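# Mount small gear between tester centres, meshing big gear

## Task

Place the small gear on the gear tester so it sits held between the tester's two centres and its teeth engage the large gear mounted on the tester's slide; then release it and move the grippers away from it.

## Robot and tools

Robot: two six-joint arms, left_arm and right_arm, each ending in a parallel two-finger gripper with a wrist camera. In the shared scene frame (metres) the origin lies on the table surface midway between the arms, +z is up, +x points out across the table, and left_arm is on the +y side. The names left and right do not refer to image sides. Arm roots: left_arm at (-0.049, +0.272, 0), quat_wxyz (+0.996, 0, 0, -0.086); right_arm at (+0.007, -0.354, 0), quat_wxyz (+0.999, 0, 0, -0.048).

execute_actions takes "actions", a list holding one action, one wait, or nothing, plus an optional "pictures" boolean (images are included unless it is false). An empty list only reports the state. An action is {"rows": [...], "steps": n} with n from 1 to 15 (default 15); each step lasts 1/30 s. Each row drives one step, and the final row repeats for remaining steps. A wait is {"steps": n} with n up to 300, counted from the previous result. A refused call moves nothing.

Each row is a single list of 14 numbers, each in [-1, 1], covering both arms even if one is idle: left_arm waist, shoulder, elbow, wrist pitch, wrist yaw, wrist roll, opening, then the same seven for right_arm. The six joint numbers are offsets, not poses: scaled changes measured from the joint angles in the most recent result that printed them (or, before any such result and in later calls of the same reply, from where the arm stands when the action begins). They are not cumulative from row to row. Scale: 1.0 equals 1.202 rad for waist, 1.258 shoulder, 1.238 elbow, 2.073 wrist pitch, 2.022 wrist yaw and wrist roll. Joint ranges in radians: waist -2.618 to 3.054, shoulder 0.000 to 3.142, elbow 0.000 to 3.142, wrist pitch -1.571 to 1.571, wrist yaw -1.571 to 1.571, wrist roll -2.094 to 2.094. Asking for more than 0.036 rad beyond an end gets the call refused; true ends may differ by up to 0.036 rad, and commands past them are clipped, reported as "joint sent to its limit" (possibly about an earlier action). The opening number is absolute: +1 fully open, -1 closed.

Motion limits: each step a joint target may lead its measured angle by at most 0.202 rad (waist), 0.258 (shoulder), 0.238 (elbow), 0.573 (wrist pitch), 0.522 (wrist yaw, roll). If the targets would shift a gripper over 70 mm from where it is measured, all targets of that arm are pulled back proportionally. Large moves therefore take several actions.

Sagging: sending zeros holds nothing in place; it returns joints to the reference angles, and arms can drift down over time. To keep an arm put, in the first call of a reply send the offsets back to the angles you want, zeros in later calls of that reply, and enlarge the correction if a joint keeps falling short. Between calls the arms keep heading for the last commanded target until they all nearly stop or a step is HELD.

Result lines: the state line gives each gripper's end_effector_position (m) and end_effector_quat_wxyz in the scene frame; the position is the point between the pads, about 1 cm inside the fingertips, and may be off, more so at long reach. Fingers point along the gripper's +z and close along its y. Joint positions and Joint velocities give per-arm joint values in column order then the pad gap in metres (0.094 when fully open). grip_measured is the opening on the command scale, each gripper biased by up to about 1 mm. "joint command not followed" means a clearance check altered or blocked joint targets on some steps; the rest was applied. HELD marks steps where your row was partly or wholly not sent. Joint torques are total drive output, with offsets and noise. MOTOR HOT warns from 75 °C; OVER-TEMPERATURE FAULT means an arm was halted (90 °C pauses it 10 s; 100 °C makes it drop). Avoid holding heavy loads for long.

Gripping: to keep hold of a part, command an opening under grip_measured, about 0.03 below for a firm grip, less for lighter. Pad force tops out near 50 to 62 N; very thin parts (under about 2 mm) get less.

Avoid: dropping or slipping the gear, slamming, hard pushes, arms striking or pressing on each other (can end the scene), and anything leaving the table (fails the task). External tugs on held parts or nudges to loose ones can occur. Smooth, economical motion is preferred.

Cameras: cam_high, cam_low, cam_left_wrist, cam_right_wrist, all 504x504, with given pinhole+radial calibrations (K, D, T_world_to_cam from world to camera); actual poses may deviate by a couple of degrees and millimetres. zoom_image takes "camera" (one of those names) and "region" [x0, y0, x1, y1] in image pixels from the top-left, at most 504 by 504, and returns a closer view of that camera's latest image.

read_manual (optional "section", default "licences") only returns licence text. finished_scene with "scene" set to the current scene number ends and grades it irreversibly; the gear must be meshed and stay so. Replying with no tool call ends everything.

Each tool is called after "Call:" as a command line: name --argument value for each argument, lists and objects as JSON in quotes; but a table of rows of numbers goes row by row, as --pt "numbers of a row", without its own name.

## Session

Call:
execute_actions --actions '[]'

Scene clock: 0.00 s of 4200.00 s.
left_arm: end_effector_position=(+0.2808, -0.1844, +0.2933) grip_measured=+1.000 end_effector_quat_wxyz=(+0.700, +0.331, +0.632, +0.011) | right_arm: end_effector_position=(+0.6099, -0.4206, +0.2583) grip_measured=+1.000 end_effector_quat_wxyz=(+0.087, -0.185, +0.701, -0.683)
Joint positions: left_arm=[-0.976  1.88   1.353  0.502 -0.68   0.482  0.094] | right_arm=[ 0.274  2.455  2.211 -0.006  1.358 -1.458  0.094]
Joint velocities: left_arm=[ 0.002 -0.002 -0.022  0.007 -0.022 -0.051  0.   ] | right_arm=[-0.007  0.012 -0.007 -0.095  0.051  0.037  0.   ]
Joint torques (N m, as the arm reports them, + toward a larger angle): no reading
camera_calibration (this result's frames):
cam_left_wrist: T_world_to_cam=[[-0.399595, -0.619048, -0.676094, 0.185811], [-0.520952, 0.760218, -0.388172, 0.402303], [0.754276, 0.197101, -0.626274, 0.108708], [0, 0, 0, 1]] pos_world=[0.201834, -0.212238, 0.349869]
cam_right_wrist: T_world_to_cam=[[-0.0475101, -0.0759328, 0.99598, -0.26058], [-0.99433, 0.0985672, -0.0399166, 0.701765], [-0.09514, -0.992229, -0.0801852, -0.249555], [0, 0, 0, 1]] pos_world=[0.661662, -0.336573, 0.267534]

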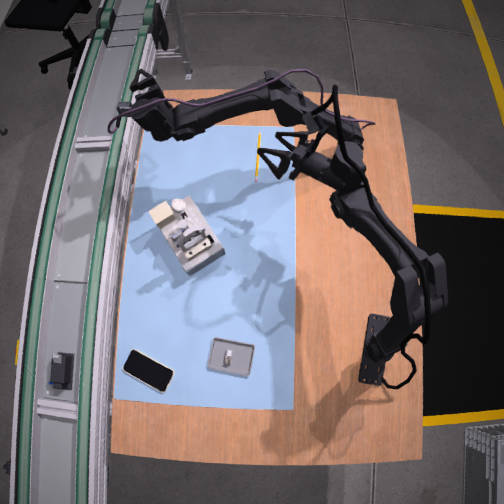

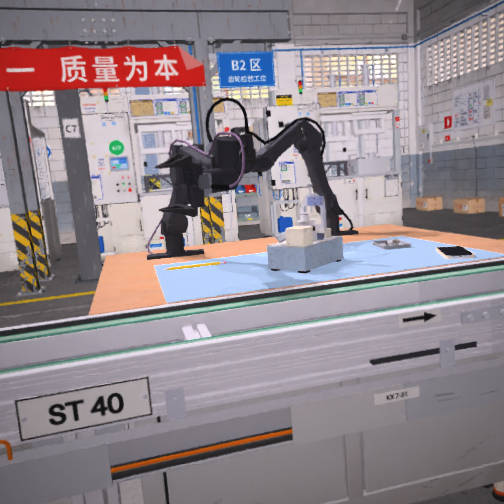

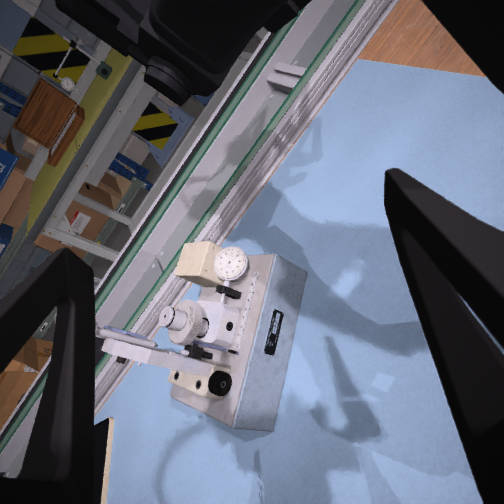

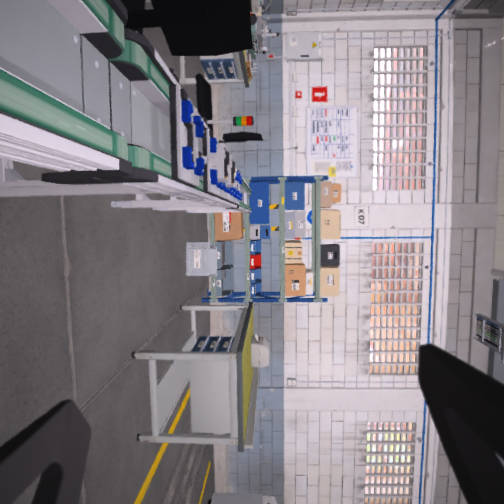

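Call:
zoom_image --camera "cam_high" --region '[140,185,240,285]'

Call:
zoom_image --camera "cam_high" --region '[200,328,260,388]'

Call:
zoom_image --camera "cam_low" --region '[270,170,360,260]'

Region (140, 185, 240, 285) of cam_high's 504x504 image, scaled by 5.040, with more detail than that image has.

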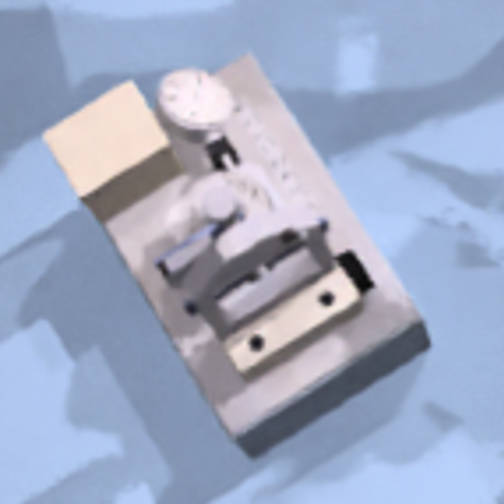

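Region (200, 328, 260, 388) of cam_high's 504x504 image, scaled by 8.400, with more detail than that image has.

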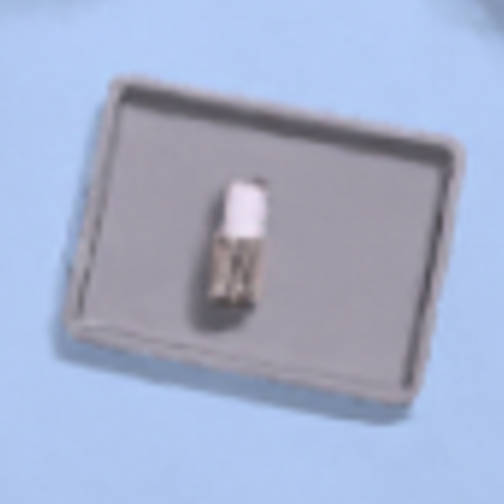

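Region (270, 170, 360, 260) of cam_low's 504x504 image, scaled by 5.600, with more detail than that image has.

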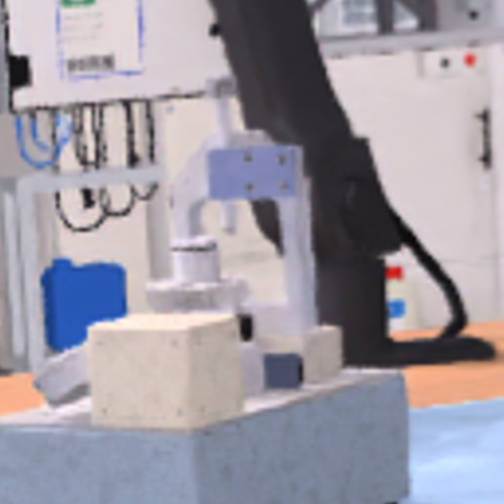

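Call:
execute_actions --actions '[{"rows":[[1,-0.1,0.02,0,0,0.3,0,-0.1,-0.02,0.02,0,0,0.72,0]]}]' --pictures false

Call:
execute_actions --actions '[{"steps":15}]' --pictures false

Call:
execute_actions --actions '[{"rows":[[0.025,0.2,0.49,-0.89,0.34,0.36,-0.2,0,-0.49,-0.33,-0.31,-0.675,0,0]]}]' --pictures false

Call:
execute_actions --actions '[{"steps":20}]' --pictures false

Scene clock: 3.23 s of 4200.00 s.
left_arm: end_effector_position=(+0.4641, +0.0760, +0.3319) grip_measured=+0.003 end_effector_quat_wxyz=(+0.617, +0.296, +0.629, +0.368) | right_arm: end_effector_position=(+0.5956, -0.5029, +0.2580) grip_measured=+0.003 end_effector_quat_wxyz=(+0.446, +0.318, +0.652, -0.524)
Joint positions: left_arm=[-0.397  1.802  1.353  0.491 -0.667  1.003  0.047] | right_arm=[ 0.136  2.455  2.211 -0.007  1.354 -0.167  0.047]
Joint velocities: left_arm=[ 1.365  0.002  0.012  0.022 -0.066  0.374 -0.   ] | right_arm=[ 0.139  0.002  0.002 -0.037 -0.022  0.974  0.001]
Joint torques (N m, as the arm reports them, + toward a larger angle): left_arm=[  0.21 -14.38   9.82   1.6   -0.07  -0.03] | right_arm=[  0.96 -17.59   8.52   1.29   0.17   0.07]
Steps of this call (steps 1 to 82: nothing new was sent; steps 83 to 97: all 15 steps of this action). Readings (joint positions):
83: left_arm=[-0.966 1.875 1.353 0.499 -0.673 0.530] | right_arm=[0.267 2.455 2.211 -0.007 1.357 -1.378]
84: left_arm=[-0.949 1.869 1.353 0.493 -0.668 0.589] | right_arm=[0.257 2.455 2.211 -0.007 1.355 -1.279]
86: left_arm=[-0.891 1.852 1.353 0.491 -0.665 0.697] | right_arm=[0.221 2.455 2.211 -0.007 1.353 -1.081]
90: left_arm=[-0.729 1.817 1.353 0.491 -0.664 0.856] | right_arm=[0.143 2.455 2.211 -0.007 1.353 -0.684]
97: the state above

Scene clock: 3.73 s of 4200.00 s.
left_arm: end_effector_position=(+0.4719, +0.4319, +0.3375) grip_measured=+0.003 end_effector_quat_wxyz=(+0.441, +0.094, +0.686, +0.571) | right_arm: end_effector_position=(+0.5979, -0.4935, +0.2580) grip_measured=+0.003 end_effector_quat_wxyz=(+0.488, +0.361, +0.629, -0.485)
Joint positions: left_arm=[ 0.258  1.791  1.353  0.491 -0.69   1.083  0.047] | right_arm=[ 0.152  2.455  2.211 -0.007  1.354 -0.017  0.047]
Joint velocities: left_arm=[ 0.217 -0.125 -0.007  0.007 -0.081  0.022  0.   ] | right_arm=[ 0.007  0.002  0.007 -0.007 -0.007  0.081 -0.   ]
Joint torques (N m, as the arm reports them, + toward a larger angle): left_arm=[ -3.18 -13.93  10.57   1.63   0.28   0.06] | right_arm=[  0.27 -17.56   8.54   1.28   0.18   0.11]
Steps of this call (steps 1 to 15: the robot went on to your last target). Readings (joint positions):
1: left_arm=[-0.348 1.802 1.353 0.491 -0.667 1.015] | right_arm=[0.140 2.455 2.211 -0.007 1.354 -0.135]
2: left_arm=[-0.299 1.802 1.353 0.491 -0.668 1.025] | right_arm=[0.144 2.455 2.211 -0.007 1.354 -0.110]
4: left_arm=[-0.200 1.802 1.353 0.491 -0.668 1.041] | right_arm=[0.150 2.455 2.211 -0.007 1.354 -0.075]
8: left_arm=[-0.004 1.802 1.353 0.491 -0.670 1.062] | right_arm=[0.152 2.455 2.211 -0.007 1.354 -0.037]
15: the state above

Scene clock: 4.23 s of 4200.00 s.
left_arm: end_effector_position=(+0.4904, +0.3428, +0.1800) grip_measured=-0.197 end_effector_quat_wxyz=(+0.164, +0.689, +0.652, +0.271) | right_arm: end_effector_position=(+0.5415, -0.3456, +0.2927) grip_measured=+0.003 end_effector_quat_wxyz=(+0.467, -0.001, +0.883, -0.048)
Joint positions: left_arm=[ 0.28   2.062  1.931 -0.798 -0.063  1.757  0.038] | right_arm=[ 0.152  1.817  1.806 -0.589  0.129 -0.015  0.047]
Joint velocities: left_arm=[-0.012 -0.022 -0.012 -2.41   0.168  0.212  0.001] | right_arm=[ 0.002 -0.007  0.007 -0.051 -0.945  0.051 -0.   ]
Joint torques (N m, as the arm reports them, + toward a larger angle): left_arm=[  0.44 -14.71   9.9    1.04   0.1    0.04] | right_arm=[ 0.14 -8.24  6.51  0.96  0.01 -0.03]
Steps of this call (steps 1 to 15: all 15 steps of this action). Readings (joint positions):
1: left_arm=[0.267 1.802 1.374 0.455 -0.661 1.125] | right_arm=[0.152 2.413 2.158 -0.078 1.262 -0.015]
2: left_arm=[0.272 1.827 1.419 0.411 -0.614 1.177] | right_arm=[0.152 2.342 2.058 -0.189 1.154 -0.015]
4: left_arm=[0.277 1.897 1.519 0.297 -0.499 1.299] | right_arm=[0.152 2.196 1.880 -0.364 0.946 -0.015]
8: left_arm=[0.280 2.056 1.803 -0.124 -0.221 1.590] | right_arm=[0.152 1.988 1.784 -0.545 0.607 -0.015]
15: the state above

Scene clock: 4.90 s of 4200.00 s.
left_arm: end_effector_position=(+0.3715, +0.3221, +0.1320) grip_measured=-0.197 end_effector_quat_wxyz=(+0.024, +0.748, +0.661, +0.052) | right_arm: end_effector_position=(+0.5380, -0.3222, +0.2690) grip_measured=+0.003 end_effector_quat_wxyz=(+0.433, -0.033, +0.901, +0.010)
Joint positions: left_arm=[ 0.28   2.062  1.931 -1.326 -0.021  1.804  0.038] | right_arm=[ 0.152  1.841  1.806 -0.64  -0.003 -0.015  0.047]
Joint velocities: left_arm=[ 0.007  0.002 -0.027 -0.125  0.022  0.022 -0.001] | right_arm=[-0.017 -0.017  0.007 -0.037  0.007  0.037 -0.001]
Joint torques (N m, as the arm reports them, + toward a larger angle): left_arm=[  0.6  -14.23   9.54   0.2    0.17   0.1 ] | right_arm=[  0.14 -10.74   6.48   1.43  -0.11  -0.03]
Steps of this call (steps 1 to 20: the robot went on to your last target). Readings (joint positions):
1: left_arm=[0.280 2.062 1.931 -0.881 -0.057 1.765] | right_arm=[0.152 1.817 1.806 -0.592 0.101 -0.015]
2: left_arm=[0.280 2.062 1.931 -0.965 -0.050 1.773] | right_arm=[0.152 1.821 1.806 -0.601 0.080 -0.015]
4: left_arm=[0.280 2.062 1.931 -1.112 -0.039 1.786] | right_arm=[0.152 1.831 1.806 -0.616 0.048 -0.015]
8: left_arm=[0.280 2.062 1.931 -1.255 -0.027 1.798] | right_arm=[0.152 1.841 1.806 -0.634 0.016 -0.015]
20: the state above

Call:
execute_actions --actions '[{"rows":[[-0.025,0.09,0.035,-0.008,0.018,0,-0.2,0.485,-0.01,0.01,0,0,0.01,0]]}]' --pictures false

Call:
execute_actions --actions '[{"steps":15}]'

Scene clock: 6.13 s of 4200.00 s.
left_arm: end_effector_position=(+0.3768, +0.3094, +0.0853) grip_measured=-0.197 end_effector_quat_wxyz=(-0.000, +0.758, +0.653, +0.002) | right_arm: end_effector_position=(+0.4208, -0.0195, +0.2690) grip_measured=+0.003 end_effector_quat_wxyz=(+0.407, -0.303, +0.849, +0.147)
Joint positions: left_arm=[ 0.257  2.195  1.959 -1.331 -0.002  1.805  0.038] | right_arm=[ 0.769  1.841  1.806 -0.64  -0.013 -0.006  0.047]
Joint velocities: left_arm=[-0.002 -0.002  0.007  0.037 -0.037  0.022 -0.   ] | right_arm=[ 0.505  0.007 -0.007  0.007 -0.256 -0.051 -0.   ]
Joint torques (N m, as the arm reports them, + toward a larger angle): left_arm=[ -0.51 -15.6    8.1    0.15   0.19   0.03] | right_arm=[ -5.2  -11.73   7.71   1.56   0.36   0.11]
Steps of this call (steps 1 to 22: the robot went on to your last target; steps 23 to 37: all 15 steps of this action). Readings (joint positions):
23: left_arm=[0.279 2.074 1.939 -1.335 -0.018 1.805] | right_arm=[0.164 1.841 1.806 -0.640 0.004 -0.013]
24: left_arm=[0.276 2.092 1.953 -1.337 -0.016 1.805] | right_arm=[0.186 1.841 1.806 -0.640 0.011 -0.011]
26: left_arm=[0.268 2.134 1.959 -1.331 -0.011 1.805] | right_arm=[0.260 1.841 1.806 -0.640 0.013 -0.009]
30: left_arm=[0.257 2.193 1.959 -1.331 -0.004 1.805] | right_arm=[0.456 1.841 1.806 -0.640 0.011 -0.007]
37: the state above

Scene clock: 6.63 s of 4200.00 s.
left_arm: end_effector_position=(+0.3768, +0.3094, +0.0853) grip_measured=-0.197 end_effector_quat_wxyz=(+0.000, +0.758, +0.653, +0.002) | right_arm: end_effector_position=(+0.4325, -0.0345, +0.2690) grip_measured=+0.003 end_effector_quat_wxyz=(+0.410, -0.286, +0.855, +0.139)
Joint positions: left_arm=[ 0.257  2.195  1.959 -1.331 -0.002  1.805  0.038] | right_arm=[ 0.735  1.841  1.806 -0.64  -0.008 -0.003  0.047]
Joint velocities: left_arm=[ 0.007  0.002  0.002 -0.081  0.066 -0.066  0.001] | right_arm=[ 0.007  0.007 -0.012 -0.022  0.066  0.022 -0.001]
Joint torques (N m, as the arm reports them, + toward a larger angle): left_arm=[ -0.43 -15.7    7.9    0.15   0.15   0.02] | right_arm=[  0.1  -11.6    7.7    1.55   0.01   0.07]
Steps of this call (steps 1 to 15: the robot went on to your last target). Readings (joint positions):
1: left_arm=[0.257 2.195 1.959 -1.331 -0.002 1.805] | right_arm=[0.779 1.841 1.806 -0.640 -0.018 -0.006]
2: left_arm=[0.257 2.195 1.959 -1.331 -0.002 1.805] | right_arm=[0.781 1.841 1.806 -0.640 -0.019 -0.006]
4: left_arm=[0.257 2.195 1.959 -1.331 -0.002 1.805] | right_arm=[0.767 1.841 1.806 -0.640 -0.019 -0.005]
8: left_arm=[0.257 2.195 1.959 -1.331 -0.002 1.805] | right_arm=[0.738 1.841 1.806 -0.640 -0.011 -0.003]
15: the state above
camera_calibration (this result's frames):
cam_left_wrist: T_world_to_cam=[[-0.920441, 0.385842, 0.0625659, 0.211511], [0.276539, 0.529672, 0.801856, -0.334541], [0.27625, 0.755364, -0.594232, -0.186589], [0, 0, 0, 1]] pos_world=[0.338743, 0.236529, 0.144143]
cam_right_wrist: T_world_to_cam=[[0.489189, -0.857118, -0.161376, -0.198088], [-0.829684, -0.400271, -0.389111, 0.493265], [0.26892, 0.32424, -0.906946, 0.227925], [0, 0, 0, 1]] pos_world=[0.444863, -0.0462476, 0.366684]

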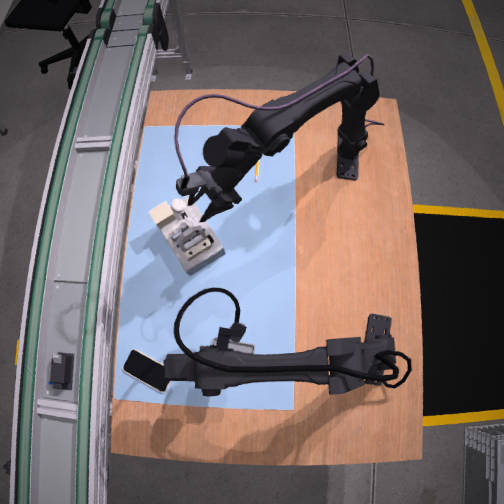

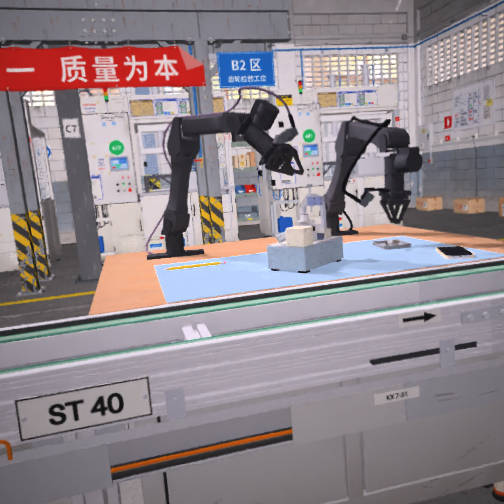

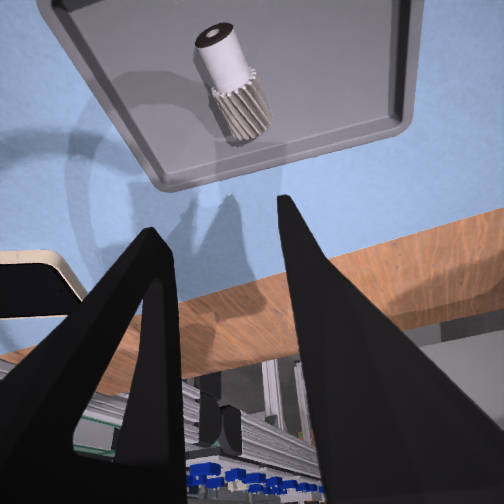

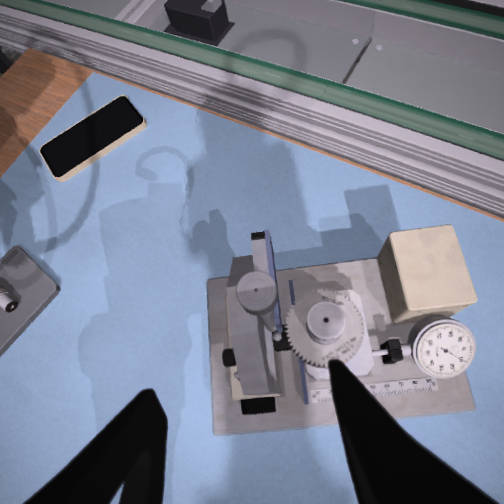

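Call:
execute_actions --actions '[{"rows":[[0.012,-0.02,-0.02,0.02,0,-0.02,-0.2,0,0.02,0.035,0.02,0,0,0],[0.012,-0.02,-0.04,0.03,0,-0.02,-0.2,0,0.04,0.045,0.025,0,0,0],[0.012,-0.02,-0.06,0.04,0,-0.02,-0.2,0,0.06,0.055,0.03,0,0,0],[0.012,-0.025,-0.08,0.05,0,-0.02,-0.2,0,0.075,0.065,0.035,0,0,0],[0.012,-0.025,-0.1,0.06,0,-0.02,-0.2,0,0.09,0.075,0.04,0,0,0],[0.012,-0.025,-0.12,0.07,0,-0.02,-0.2,0,0.105,0.085,0.045,0,0,0],[0.012,-0.025,-0.135,0.08,0,-0.02,-0.2,0,0.12,0.095,0.045,0,0,0],[0.012,-0.025,-0.15,0.093,0,-0.02,-0.2,0,0.13,0.107,0.045,0,0,0],[0.012,-0.025,-0.16,0.093,0,-0.02,-0.2,0,0.14,0.107,0.045,0,0,0],[0.012,-0.025,-0.16,0.093,0,-0.02,-0.2,0,0.15,0.107,0.045,0,0,0]]}]' --pictures false

Call:
execute_actions --actions '[{"steps":10}]'

Call:
zoom_image --camera "cam_low" --region '[270,160,360,250]'

Scene clock: 9.33 s of 4200.00 s.
left_arm: end_effector_position=(+0.3658, +0.3084, +0.0411) grip_measured=-0.197 end_effector_quat_wxyz=(-0.005, +0.747, +0.665, -0.006) | right_arm: end_effector_position=(+0.4726, -0.0047, +0.2159) grip_measured=+0.003 end_effector_quat_wxyz=(+0.396, -0.288, +0.862, +0.134)
Joint positions: left_arm=[ 0.257  2.184  1.765 -1.167 -0.002  1.772  0.038] | right_arm=[ 0.735  2.05   1.908 -0.566 -0.008 -0.003  0.047]
Joint velocities: left_arm=[-0.007  0.002  0.002  0.198  0.022 -0.037  0.   ] | right_arm=[-0.012  0.046 -0.002  0.007  0.022  0.007 -0.002]
Joint torques (N m, as the arm reports them, + toward a larger angle): left_arm=[  1.02 -15.26   6.29   0.26  -0.01  -0.01] | right_arm=[  0.1  -14.43   9.19   1.75  -0.03  -0.01]
Steps of this call (steps 1 to 15: the robot went on to your last target; steps 16 to 66: nothing new was sent; steps 67 to 81: all 15 steps of this action). Readings (joint positions):
67: left_arm=[0.257 2.195 1.957 -1.327 -0.002 1.799] | right_arm=[0.735 1.844 1.809 -0.639 -0.008 -0.003]
68: left_arm=[0.257 2.194 1.950 -1.317 -0.002 1.793] | right_arm=[0.735 1.851 1.817 -0.636 -0.008 -0.003]
70: left_arm=[0.257 2.188 1.916 -1.286 -0.002 1.785] | right_arm=[0.735 1.881 1.845 -0.619 -0.008 -0.003]
74: left_arm=[0.257 2.184 1.819 -1.221 -0.002 1.777] | right_arm=[0.735 1.964 1.895 -0.579 -0.008 -0.003]
81: the state above

Scene clock: 9.67 s of 4200.00 s.
left_arm: end_effector_position=(+0.3705, +0.3088, +0.0411) grip_measured=-0.197 end_effector_quat_wxyz=(+0.000, +0.747, +0.665, +0.002) | right_arm: end_effector_position=(+0.4732, -0.0042, +0.2171) grip_measured=+0.003 end_effector_quat_wxyz=(+0.398, -0.288, +0.861, +0.135)
Joint positions: left_arm=[ 0.257  2.184  1.765 -1.148 -0.002  1.771  0.038] | right_arm=[ 0.735  2.05   1.91  -0.563 -0.008 -0.003  0.047]
Joint velocities: left_arm=[-0.017 -0.002 -0.012 -0.022  0.007 -0.022  0.002] | right_arm=[-0.012  0.017  0.002  0.007 -0.007 -0.037 -0.001]
Joint torques (N m, as the arm reports them, + toward a larger angle): left_arm=[  0.88 -15.51   6.36   0.34   0.    -0.04] | right_arm=[  0.1  -14.32   9.08   1.72  -0.03  -0.01]
Steps of this call (steps 1 to 10: the robot went on to your last target). Readings (joint positions):
1: left_arm=[0.257 2.184 1.765 -1.162 -0.002 1.772] | right_arm=[0.735 2.050 1.908 -0.566 -0.008 -0.003]
2: left_arm=[0.257 2.184 1.765 -1.158 -0.002 1.772] | right_arm=[0.735 2.050 1.908 -0.566 -0.008 -0.003]
4: left_arm=[0.257 2.184 1.765 -1.153 -0.002 1.771] | right_arm=[0.735 2.050 1.910 -0.563 -0.008 -0.003]
8: left_arm=[0.257 2.184 1.765 -1.149 -0.002 1.771] | right_arm=[0.735 2.050 1.910 -0.563 -0.008 -0.003]
10: the state above
camera_calibration (this result's frames):
cam_left_wrist: T_world_to_cam=[[-0.932901, 0.354735, 0.0621153, 0.222934], [0.258238, 0.538705, 0.801941, -0.293045], [0.251015, 0.764172, -0.594165, -0.204112], [0, 0, 0, 1]] pos_world=[0.334885, 0.234759, 0.0998809]
cam_right_wrist: T_world_to_cam=[[0.485475, -0.85988, -0.157864, -0.199468], [-0.838431, -0.406774, -0.362724, 0.517287], [0.247684, 0.308451, -0.918428, 0.172511], [0, 0, 0, 1]] pos_world=[0.487818, -0.0143112, 0.314582]

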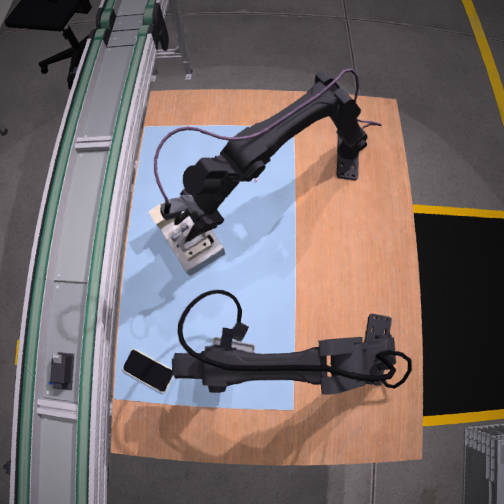

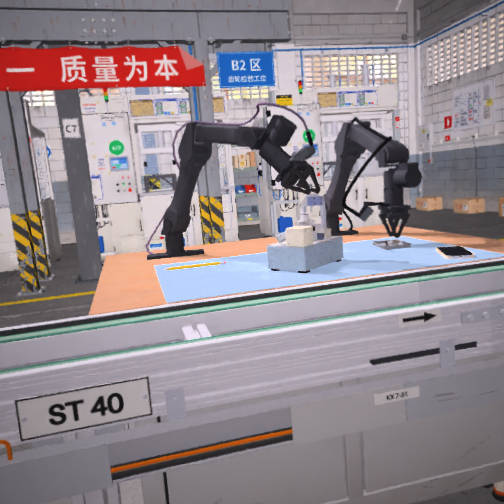

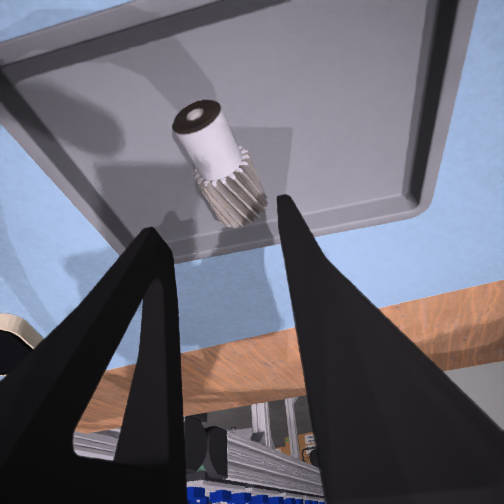

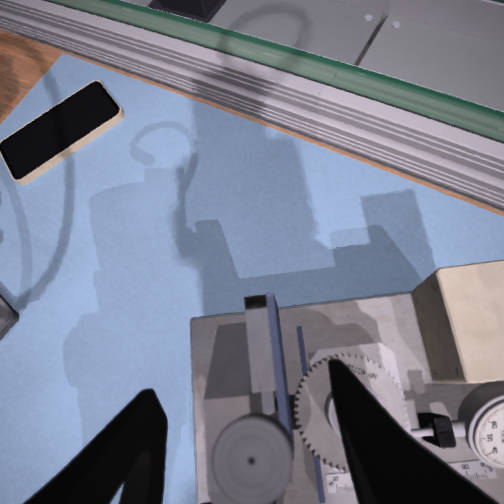

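Region (270, 160, 360, 250) of cam_low's 504x504 image, scaled by 5.600, with more detail than that image has.

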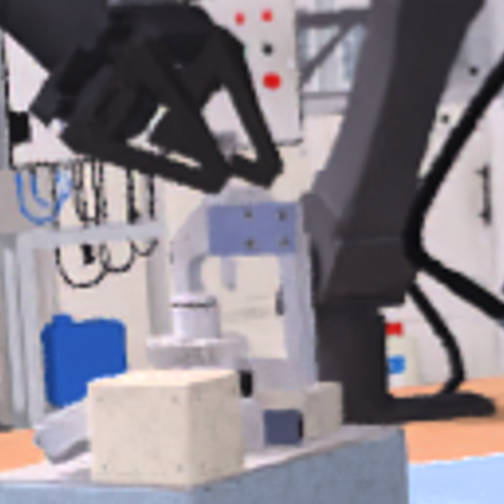

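Call:
execute_actions --actions '[{"rows":[[0,0,-0.02,0.02,0,0,-0.2,-0.01,-0.04,0.015,-0.012,0,0,0],[0,0,-0.03,0.03,0,0,-0.2,-0.01,-0.04,0.015,-0.012,0,0,0],[0,0,-0.04,0.04,0,0,-0.2,-0.01,-0.04,0.015,-0.012,0,0,0],[0,0.006,-0.05,0.044,0,0,-0.2,-0.01,-0.04,0.015,-0.012,0,0,0],[0,0.006,-0.063,0.044,0,0,-0.2,-0.01,-0.04,0.015,-0.012,0,0,0]]}]'

Scene clock: 11.80 s of 4200.00 s.
left_arm: end_effector_position=(+0.3682, +0.3086, +0.0205) grip_measured=-0.197 end_effector_quat_wxyz=(+0.000, +0.746, +0.665, +0.002) | right_arm: end_effector_position=(+0.4698, -0.0067, +0.2256) grip_measured=+0.003 end_effector_quat_wxyz=(+0.401, -0.287, +0.859, +0.136)
Joint positions: left_arm=[ 0.257  2.193  1.695 -1.069 -0.002  1.771  0.038] | right_arm=[ 0.735  2.031  1.91  -0.577 -0.008 -0.003  0.047]
Joint velocities: left_arm=[ 0.002  0.002 -0.012 -0.022  0.022  0.007 -0.   ] | right_arm=[ 0.007 -0.007 -0.012  0.007  0.022  0.022 -0.   ]
Joint torques (N m, as the arm reports them, + toward a larger angle): left_arm=[  0.03 -13.3    5.78   0.31   0.01  -0.02] | right_arm=[ -0.87 -15.02   8.23   1.4   -0.03  -0.01]
Steps of this call (steps 1 to 30: the robot went on to your last target; steps 31 to 49: nothing new was sent; steps 50 to 64: all 15 steps of this action). Readings (joint positions):
50: left_arm=[0.257 2.184 1.763 -1.142 -0.002 1.771] | right_arm=[0.735 2.049 1.910 -0.565 -0.008 -0.003]
51: left_arm=[0.257 2.184 1.758 -1.133 -0.002 1.771] | right_arm=[0.735 2.047 1.910 -0.569 -0.008 -0.003]
53: left_arm=[0.257 2.184 1.739 -1.106 -0.002 1.771] | right_arm=[0.735 2.042 1.910 -0.574 -0.008 -0.003]
57: left_arm=[0.257 2.188 1.700 -1.083 -0.002 1.771] | right_arm=[0.735 2.032 1.910 -0.575 -0.008 -0.003]
64: the state above
camera_calibration (this result's frames):
cam_left_wrist: T_world_to_cam=[[-0.933083, 0.354375, 0.0614278, 0.222356], [0.257422, 0.538753, 0.802172, -0.275606], [0.251175, 0.764306, -0.593925, -0.215702], [0, 0, 0, 1]] pos_world=[0.332603, 0.234548, 0.0793137]
cam_right_wrist: T_world_to_cam=[[0.486299, -0.859267, -0.158661, -0.198833], [-0.836528, -0.405359, -0.368654, 0.517027], [0.252457, 0.312, -0.915926, 0.179202], [0, 0, 0, 1]] pos_world=[0.483959, -0.0171805, 0.323193]

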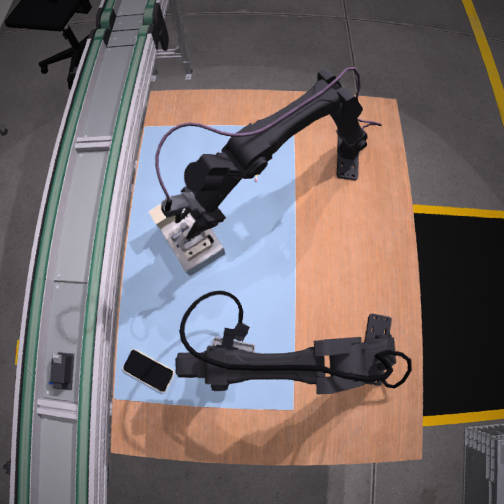

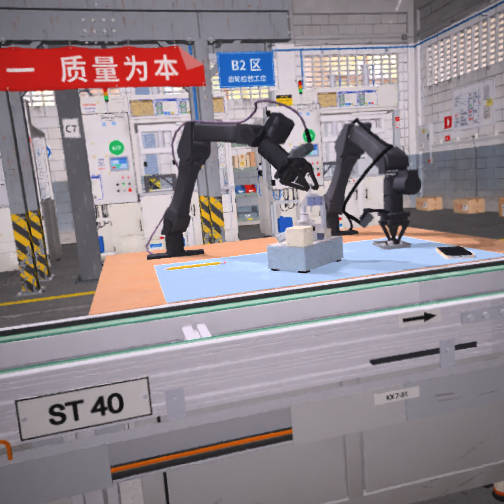

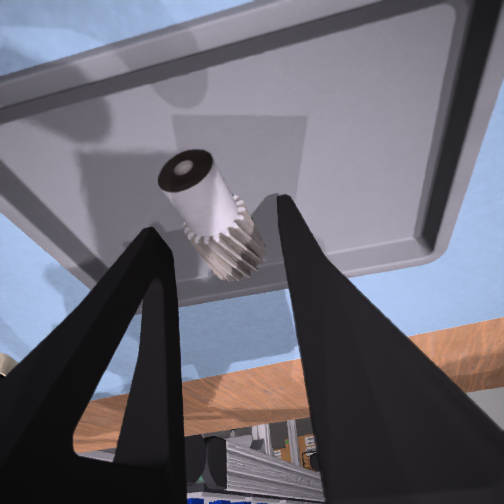

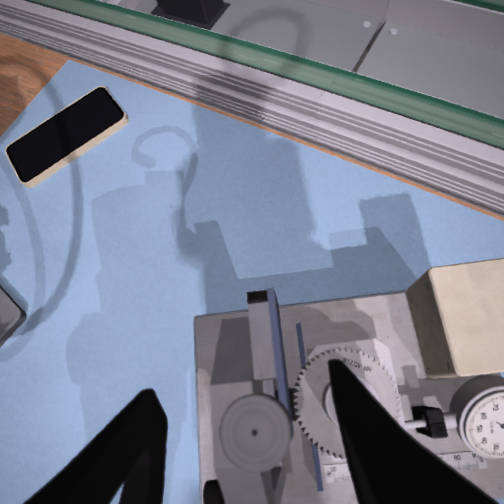

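Call:
execute_actions --actions '[{"rows":[[0,0.016,0,0.007,0,0,-0.2,0,-0.015,0.015,0,0,0,-0.3],[0,0.016,0,0.007,0,0,-0.2,0,-0.015,0.015,0,0,0,-0.5],[0,0.016,0,0.007,0,0,-0.2,0,-0.015,0.015,0,0,0,-0.6],[0,0.016,0,0.007,0,0,-0.3,0,-0.015,0.015,0,0,0,-0.76]],"steps":10}]' --pictures false

Call:
execute_actions --actions '[{"rows":[[0,0,0,0,0,0,-0.45,0,-0.015,0.015,0,0,0,-0.76],[0,0,0,0,0,0,-0.55,0,-0.015,0.015,0,0,0,-0.76],[0,0,0,0,0,0,-0.6,0,-0.015,0.015,0,0,0,-0.76],[0,0,0,0,0,0,-0.75,0,-0.015,0.015,0,0,0,-0.76]],"steps":9}]'

Scene clock: 13.23 s of 4200.00 s.
left_arm: end_effector_position=(+0.3689, +0.3087, +0.0146) grip_measured=-0.297 end_effector_quat_wxyz=(-0.001, +0.746, +0.665, -0.000) | right_arm: end_effector_position=(+0.4720, -0.0096, +0.2256) grip_measured=-0.706 end_effector_quat_wxyz=(+0.402, -0.284, +0.860, +0.131)
Joint positions: left_arm=[ 0.257  2.208  1.695 -1.06  -0.002  1.771  0.033] | right_arm=[ 0.731  2.031  1.91  -0.577  0.001 -0.003  0.014]
Joint velocities: left_arm=[-0.007  0.017 -0.027 -0.095  0.022 -0.007  0.   ] | right_arm=[-0.002  0.007  0.012  0.037 -0.081 -0.007  0.001]
Joint torques (N m, as the arm reports them, + toward a larger angle): left_arm=[ -0.04 -12.85   6.57   0.29   0.     0.03] | right_arm=[  0.39 -13.97   8.24   1.53  -0.14  -0.03]
Steps of this call (steps 1 to 15: the robot went on to your last target; steps 16 to 33: nothing new was sent; steps 34 to 43: all 10 steps of this action). Readings (joint positions):
34: left_arm=[0.257 2.194 1.695 -1.064 -0.002 1.771] | right_arm=[0.735 2.031 1.910 -0.577 -0.008 -0.003]
35: left_arm=[0.257 2.196 1.695 -1.063 -0.002 1.771] | right_arm=[0.735 2.031 1.910 -0.577 -0.008 -0.003]
37: left_arm=[0.257 2.202 1.695 -1.063 -0.002 1.771] | right_arm=[0.733 2.031 1.910 -0.577 0.005 -0.003]
41: left_arm=[0.257 2.208 1.695 -1.061 -0.002 1.771] | right_arm=[0.731 2.031 1.910 -0.577 0.001 -0.003]
43: the state above

Scene clock: 13.53 s of 4200.00 s.
left_arm: end_effector_position=(+0.3690, +0.3087, +0.0146) grip_measured=-0.621 end_effector_quat_wxyz=(-0.001, +0.746, +0.665, +0.000) | right_arm: end_effector_position=(+0.4720, -0.0096, +0.2256) grip_measured=-0.706 end_effector_quat_wxyz=(+0.402, -0.284, +0.860, +0.131)
Joint positions: left_arm=[ 0.257  2.208  1.695 -1.06  -0.002  1.771  0.018] | right_arm=[ 0.731  2.031  1.91  -0.577  0.002 -0.003  0.014]
Joint velocities: left_arm=[-0.002 -0.017  0.002 -0.081  0.007 -0.007 -0.   ] | right_arm=[ 0.012 -0.012 -0.017 -0.022 -0.022  0.007 -0.001]
Joint torques (N m, as the arm reports them, + toward a larger angle): left_arm=[  0.01 -13.29   6.58   0.22   0.02  -0.01] | right_arm=[  0.1  -13.97   8.24   1.52  -0.03  -0.01]
Steps of this call (steps 1 to 9: all 9 steps of this action). Readings (joint positions):
1: left_arm=[0.257 2.208 1.695 -1.060 -0.002 1.771] | right_arm=[0.731 2.031 1.910 -0.577 0.002 -0.003]
2: left_arm=[0.257 2.208 1.695 -1.060 -0.002 1.771] | right_arm=[0.731 2.031 1.910 -0.577 0.002 -0.003]
4: left_arm=[0.257 2.208 1.695 -1.060 -0.002 1.771] | right_arm=[0.731 2.031 1.910 -0.577 0.002 -0.003]
8: left_arm=[0.257 2.208 1.695 -1.060 -0.002 1.771] | right_arm=[0.731 2.031 1.910 -0.577 0.002 -0.003]
9: the state above
camera_calibration (this result's frames):
cam_left_wrist: T_world_to_cam=[[-0.932719, 0.354407, 0.0665738, 0.223194], [0.261991, 0.539143, 0.800428, -0.272859], [0.247784, 0.764016, -0.59572, -0.218102], [0, 0, 0, 1]] pos_world=[0.333706, 0.234642, 0.0736175]
cam_right_wrist: T_world_to_cam=[[0.477833, -0.865042, -0.152901, -0.199736], [-0.839436, -0.398345, -0.369688, 0.519331], [0.258888, 0.305, -0.916489, 0.176583], [0, 0, 0, 1]] pos_world=[0.48567, -0.019765, 0.323287]

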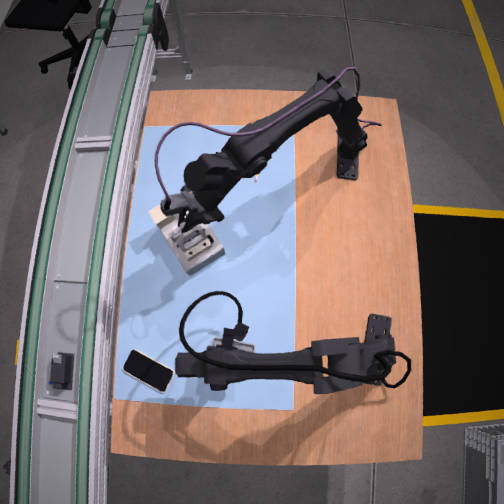

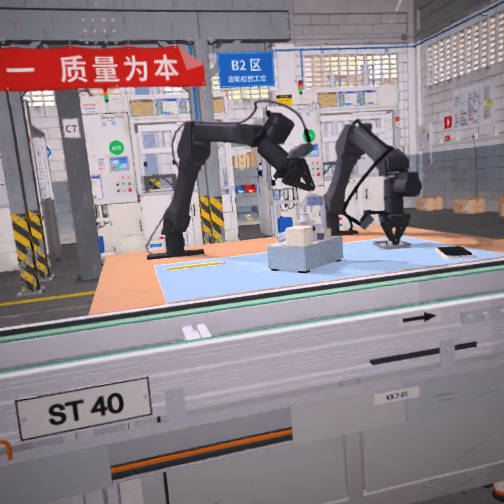

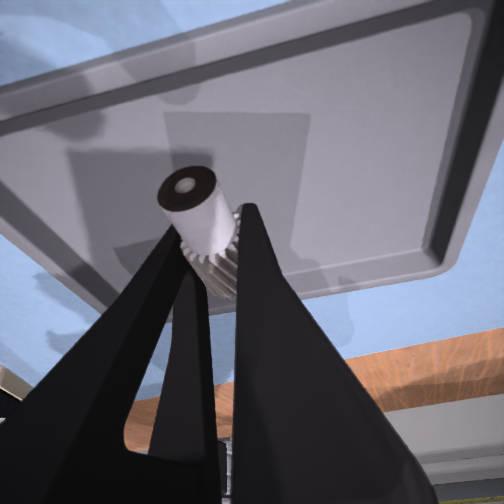

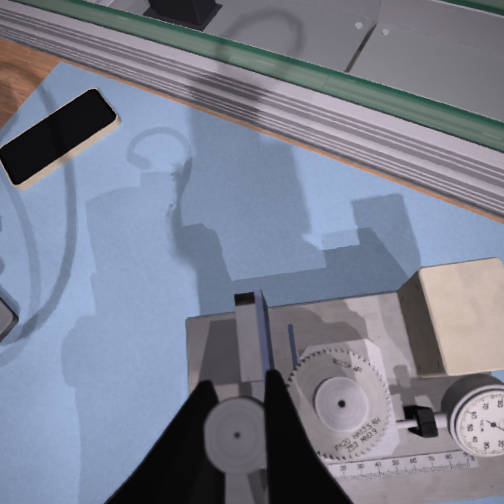

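Call:
execute_actions --actions '[{"rows":[[0,-0.05,0,0,0,0,-0.75,0,-0.015,0.015,0,0,0,-0.78],[0,-0.08,0,0,0,0,-0.75,0,-0.015,0.015,0,0,0,-0.78],[0,-0.11,0,0,0,0,-0.75,0,-0.015,0.015,0,0,0,-0.78],[0,-0.15,0,0,0,0,-0.75,0,-0.015,0.015,0,0,0,-0.78],[0,-0.2,0,0,0,0,-0.75,0,-0.015,0.015,0,0,0,-0.78],[0,-0.25,0,0,0,0,-0.75,0,-0.015,0.015,0,0,0,-0.78],[0,-0.33,-0.2,0.5,0.4,-0.89,-0.75,0,-0.015,0.015,0,0,0,-0.78]]}]' --pictures false

Call:
execute_actions --actions '[{"steps":22}]' --pictures false

Call:
execute_actions --actions '[{"rows":[[0,0.1,-0.28,0.6,0,0,-0.75,0,-0.09,0.045,0,0,0,-0.78]]}]' --pictures false

Call:
execute_actions --actions '[{"steps":12}]' --pictures false

Scene clock: 16.33 s of 4200.00 s.
left_arm: end_effector_position=(+0.4619, +0.2219, +0.2087) grip_measured=-0.621 end_effector_quat_wxyz=(+0.480, +0.518, +0.707, +0.014) | right_arm: end_effector_position=(+0.4720, -0.0096, +0.2256) grip_measured=-0.706 end_effector_quat_wxyz=(+0.402, -0.284, +0.860, +0.131)
Joint positions: left_arm=[ 0.26   1.814  1.473 -0.352  0.567  1.081  0.018] | right_arm=[ 0.731  2.031  1.91  -0.577  0.002 -0.003  0.014]
Joint velocities: left_arm=[ 0.002  0.002 -0.164  2.308  1.531 -2.806  0.001] | right_arm=[ 0.002 -0.002  0.002 -0.051  0.066 -0.022 -0.001]
Joint torques (N m, as the arm reports them, + toward a larger angle): left_arm=[ -0.27 -13.32   6.68   1.24   0.43  -0.03] | right_arm=[  0.12 -13.97   8.25   1.52  -0.02  -0.01]
Steps of this call (steps 1 to 15: the robot went on to your last target; steps 16 to 69: nothing new was sent; steps 70 to 84: all 15 steps of this action). Readings (joint positions):
70: left_arm=[0.257 2.204 1.695 -1.059 -0.002 1.771] | right_arm=[0.731 2.031 1.910 -0.577 0.002 -0.003]
71: left_arm=[0.257 2.196 1.693 -1.059 -0.002 1.771] | right_arm=[0.731 2.031 1.910 -0.577 0.002 -0.003]
73: left_arm=[0.257 2.154 1.684 -1.059 -0.003 1.771] | right_arm=[0.731 2.031 1.910 -0.577 0.002 -0.003]
77: left_arm=[0.260 1.958 1.591 -0.908 0.116 1.638] | right_arm=[0.731 2.031 1.910 -0.577 0.002 -0.003]
84: the state above

Scene clock: 17.07 s of 4200.00 s.
left_arm: end_effector_position=(+0.4739, +0.1926, +0.2652) grip_measured=-0.620 end_effector_quat_wxyz=(+0.517, +0.171, +0.784, -0.300) | right_arm: end_effector_position=(+0.4720, -0.0096, +0.2256) grip_measured=-0.706 end_effector_quat_wxyz=(+0.402, -0.284, +0.860, +0.131)
Joint positions: left_arm=[ 0.26   1.814  1.454 -0.057  0.785 -0.008  0.018] | right_arm=[ 0.731  2.031  1.91  -0.577  0.002 -0.003  0.014]
Joint velocities: left_arm=[ 0.002  0.007 -0.012  0.037 -0.037 -0.11  -0.001] | right_arm=[-0.007 -0.012 -0.002  0.007 -0.051  0.037 -0.   ]
Joint torques (N m, as the arm reports them, + toward a larger angle): left_arm=[ -0.28 -13.37   7.65   1.72   0.32  -0.08] | right_arm=[  0.1  -13.97   8.25   1.52  -0.03  -0.01]
Steps of this call (steps 1 to 22: the robot went on to your last target). Readings (joint positions):
1: left_arm=[0.260 1.814 1.468 -0.285 0.611 0.982] | right_arm=[0.731 2.031 1.910 -0.577 0.002 -0.003]
2: left_arm=[0.260 1.814 1.464 -0.234 0.646 0.883] | right_arm=[0.731 2.031 1.910 -0.577 0.002 -0.003]
4: left_arm=[0.260 1.814 1.462 -0.162 0.697 0.684] | right_arm=[0.731 2.031 1.910 -0.577 0.002 -0.003]
8: left_arm=[0.260 1.814 1.458 -0.091 0.750 0.305] | right_arm=[0.731 2.031 1.910 -0.577 0.002 -0.003]
22: the state above

Scene clock: 17.57 s of 4200.00 s.
left_arm: end_effector_position=(+0.4777, +0.1931, +0.2322) grip_measured=-0.620 end_effector_quat_wxyz=(+0.705, +0.257, +0.622, -0.224) | right_arm: end_effector_position=(+0.4714, -0.0101, +0.2414) grip_measured=-0.706 end_effector_quat_wxyz=(+0.418, -0.281, +0.853, +0.136)
Joint positions: left_arm=[ 0.26   1.974  1.071  1.035  0.784 -0.01   0.018] | right_arm=[ 0.731  2.007  1.91  -0.564  0.002 -0.003  0.014]
Joint velocities: left_arm=[-0.017 -0.222 -0.002  0.945  0.095  0.007  0.   ] | right_arm=[-0.002 -0.002  0.012 -0.037  0.007 -0.007  0.   ]
Joint torques (N m, as the arm reports them, + toward a larger angle): left_arm=[  0.02 -13.75  10.23   1.51  -0.05   0.05] | right_arm=[  0.1  -19.93  11.05   1.41  -0.03  -0.01]
Steps of this call (steps 1 to 15: all 15 steps of this action). Readings (joint positions):
1: left_arm=[0.260 1.820 1.412 0.046 0.786 -0.010] | right_arm=[0.731 2.027 1.910 -0.577 0.002 -0.003]
2: left_arm=[0.260 1.828 1.353 0.186 0.786 -0.010] | right_arm=[0.731 2.024 1.910 -0.575 0.002 -0.003]
4: left_arm=[0.260 1.872 1.220 0.430 0.786 -0.010] | right_arm=[0.731 2.016 1.910 -0.571 0.002 -0.003]
8: left_arm=[0.260 1.991 1.080 0.749 0.784 -0.010] | right_arm=[0.731 2.007 1.910 -0.564 0.002 -0.003]
15: the state above

Scene clock: 17.97 s of 4200.00 s.
left_arm: end_effector_position=(+0.4714, +0.1925, +0.2617) grip_measured=-0.620 end_effector_quat_wxyz=(+0.742, +0.275, +0.576, -0.203) | right_arm: end_effector_position=(+0.4714, -0.0101, +0.2414) grip_measured=-0.706 end_effector_quat_wxyz=(+0.418, -0.281, +0.853, +0.136)
Joint positions: left_arm=[ 0.26   1.96   1.071  1.152  0.784 -0.01   0.018] | right_arm=[ 0.731  2.007  1.91  -0.564  0.002 -0.003  0.014]
Joint velocities: left_arm=[-0.007 -0.002 -0.002  0.066 -0.051 -0.022 -0.   ] | right_arm=[-0.017 -0.002 -0.002  0.022  0.007 -0.037  0.   ]
Joint torques (N m, as the arm reports them, + toward a larger angle): left_arm=[ -0.2  -13.53  10.21   1.62  -0.12   0.06] | right_arm=[  0.1  -19.93  11.05   1.41  -0.03  -0.01]
Steps of this call (steps 1 to 12: the robot went on to your last target). Readings (joint positions):
1: left_arm=[0.260 1.968 1.071 1.064 0.784 -0.010] | right_arm=[0.731 2.007 1.910 -0.564 0.002 -0.003]
2: left_arm=[0.260 1.963 1.071 1.088 0.784 -0.010] | right_arm=[0.731 2.007 1.910 -0.564 0.002 -0.003]
4: left_arm=[0.260 1.960 1.071 1.121 0.784 -0.010] | right_arm=[0.731 2.007 1.910 -0.564 0.002 -0.003]
8: left_arm=[0.260 1.960 1.071 1.144 0.784 -0.010] | right_arm=[0.731 2.007 1.910 -0.564 0.002 -0.003]
12: the state above

Call:
execute_actions --actions '[{"rows":[[-0.015,0.02,0.02,0.028,0.008,-0.01,-0.75,0,-0.055,0.065,0,0,0,-0.78],[-0.03,0.04,0.02,0.028,0.008,-0.01,-0.75,0,-0.055,0.065,0,0,0,-0.78],[-0.045,0.06,0.02,0.028,0.008,-0.01,-0.75,0,-0.055,0.065,0,0,0,-0.78],[-0.06,0.08,0.02,0.028,0.008,-0.01,-0.75,0,-0.055,0.065,0,0,0,-0.78],[-0.075,0.1,0.02,0.028,0.008,-0.01,-0.75,0,-0.055,0.065,0,0,0,-0.78],[-0.09,0.12,0.02,0.028,0.008,-0.01,-0.75,0,-0.055,0.065,0,0,0,-0.78],[-0.11,0.135,0.02,0.028,0.008,-0.01,-0.75,0,-0.055,0.065,0,0,0,-0.78],[-0.13,0.15,0.02,0.028,0.008,-0.01,-0.75,0,-0.055,0.065,0,0,0,-0.78],[-0.15,0.165,0.02,0.028,0.008,-0.01,-0.75,0,-0.055,0.065,0,0,0,-0.78],[-0.17,0.175,0.02,0.028,0.008,-0.01,-0.75,0,-0.055,0.065,0,0,0,-0.78],[-0.19,0.185,0.02,0.028,0.008,-0.01,-0.75,0,-0.055,0.065,0,0,0,-0.78],[-0.205,0.192,0.02,0.028,0.008,-0.01,-0.75,0,-0.055,0.065,0,0,0,-0.78],[-0.22,0.197,0.02,0.028,0.008,-0.01,-0.75,0,-0.055,0.065,0,0,0,-0.78],[-0.23,0.2,0.02,0.028,0.008,-0.01,-0.75,0,-0.055,0.065,0,0,0,-0.78],[-0.24,0.2,0.02,0.028,0.008,-0.01,-0.75,0,-0.055,0.065,0,0,0,-0.78]]}]' --pictures false

Call:
execute_actions --actions '[{"steps":12}]'

Call:
zoom_image --camera "cam_low" --region '[285,170,355,240]'

Scene clock: 19.93 s of 4200.00 s.
left_arm: end_effector_position=(+0.4509, +0.0539, +0.1343) grip_measured=-0.620 end_effector_quat_wxyz=(+0.632, +0.327, +0.619, -0.333) | right_arm: end_effector_position=(+0.4716, -0.0100, +0.2467) grip_measured=-0.706 end_effector_quat_wxyz=(+0.420, -0.281, +0.852, +0.137)
Joint positions: left_arm=[-0.006  2.224  1.071  1.182  0.792 -0.02   0.018] | right_arm=[ 0.731  2.007  1.927 -0.576  0.002 -0.003  0.014]
Joint velocities: left_arm=[-0.51   0.1    0.017 -0.051  0.037  0.022  0.   ] | right_arm=[-0.007 -0.012 -0.007  0.066  0.007  0.007 -0.   ]
Joint torques (N m, as the arm reports them, + toward a larger angle): left_arm=[  0.63 -14.76   8.1    1.71  -0.04  -0.08] | right_arm=[  0.11 -18.16  11.66   1.7   -0.02  -0.01]
Steps of this call (steps 1 to 30: the robot went on to your last target; steps 31 to 44: nothing new was sent; steps 45 to 59: all 15 steps of this action). Readings (joint positions):
45: left_arm=[0.260 1.963 1.071 1.161 0.786 -0.011] | right_arm=[0.731 2.007 1.914 -0.566 0.002 -0.003]
46: left_arm=[0.257 1.970 1.071 1.172 0.786 -0.013] | right_arm=[0.731 2.007 1.918 -0.569 0.002 -0.003]
48: left_arm=[0.241 1.999 1.071 1.192 0.786 -0.016] | right_arm=[0.731 2.007 1.925 -0.574 0.002 -0.003]
52: left_arm=[0.165 2.105 1.071 1.201 0.786 -0.019] | right_arm=[0.731 2.007 1.927 -0.576 0.002 -0.003]
59: the state above

Scene clock: 20.33 s of 4200.00 s.
left_arm: end_effector_position=(+0.4427, +0.0377, +0.1340) grip_measured=-0.620 end_effector_quat_wxyz=(+0.626, +0.339, +0.612, -0.345) | right_arm: end_effector_position=(+0.4716, -0.0100, +0.2467) grip_measured=-0.706 end_effector_quat_wxyz=(+0.420, -0.281, +0.852, +0.137)
Joint positions: left_arm=[-0.037  2.226  1.071  1.185  0.801 -0.021  0.018] | right_arm=[ 0.731  2.007  1.927 -0.576  0.002 -0.003  0.014]
Joint velocities: left_arm=[-0.007  0.007  0.007 -0.007 -0.095 -0.022 -0.001] | right_arm=[ 0.012 -0.007 -0.012 -0.022  0.007 -0.051 -0.001]
Joint torques (N m, as the arm reports them, + toward a larger angle): left_arm=[  0.66 -14.22   8.1    1.68  -0.03  -0.07] | right_arm=[  0.1  -18.15  11.67   1.7   -0.03  -0.01]
Steps of this call (steps 1 to 12: the robot went on to your last target). Readings (joint positions):
1: left_arm=[-0.022 2.226 1.071 1.182 0.794 -0.020] | right_arm=[0.731 2.007 1.927 -0.576 0.002 -0.003]
2: left_arm=[-0.033 2.226 1.071 1.182 0.798 -0.020] | right_arm=[0.731 2.007 1.927 -0.576 0.002 -0.003]
4: left_arm=[-0.040 2.226 1.071 1.185 0.801 -0.020] | right_arm=[0.731 2.007 1.927 -0.576 0.002 -0.003]
8: left_arm=[-0.037 2.226 1.071 1.185 0.801 -0.021] | right_arm=[0.731 2.007 1.927 -0.576 0.002 -0.003]
12: the state above
camera_calibration (this result's frames):
cam_left_wrist: T_world_to_cam=[[-0.850152, -0.464568, -0.247829, 0.416503], [-0.251834, 0.772107, -0.583464, 0.162492], [0.462409, -0.433621, -0.773402, 0.0158128], [0, 0, 0, 1]] pos_world=[0.387699, 0.0748891, 0.210259]
cam_right_wrist: T_world_to_cam=[[0.482798, -0.861376, -0.157916, -0.197729], [-0.826499, -0.388576, -0.407318, 0.529858], [0.289492, 0.32717, -0.89953, 0.177722], [0, 0, 0, 1]] pos_world=[0.481941, -0.0225741, 0.344462]

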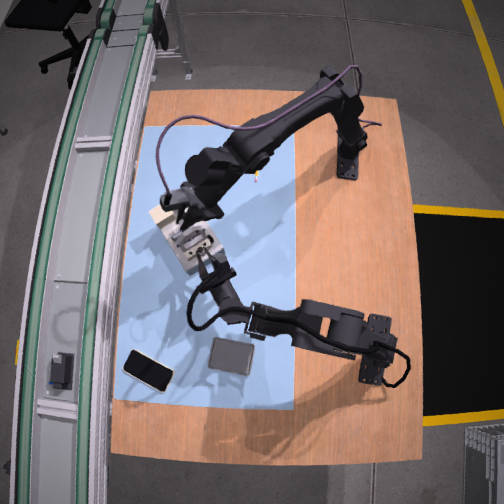

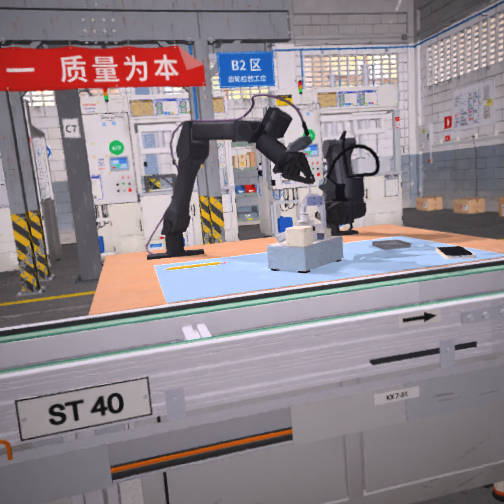

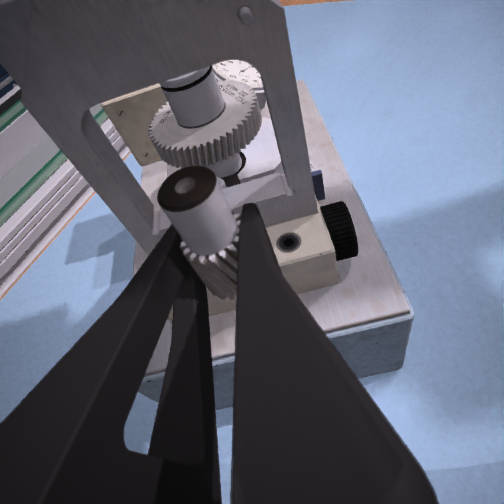

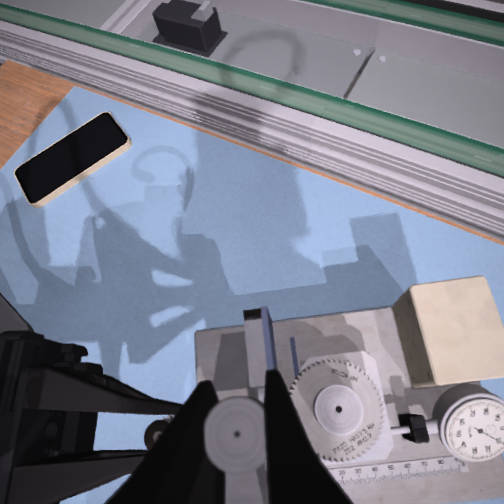

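Region (285, 170, 355, 240) of cam_low's 504x504 image, scaled by 7.200, with more detail than that image has.

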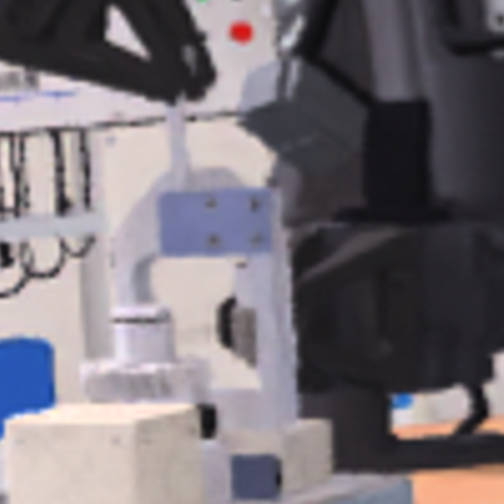

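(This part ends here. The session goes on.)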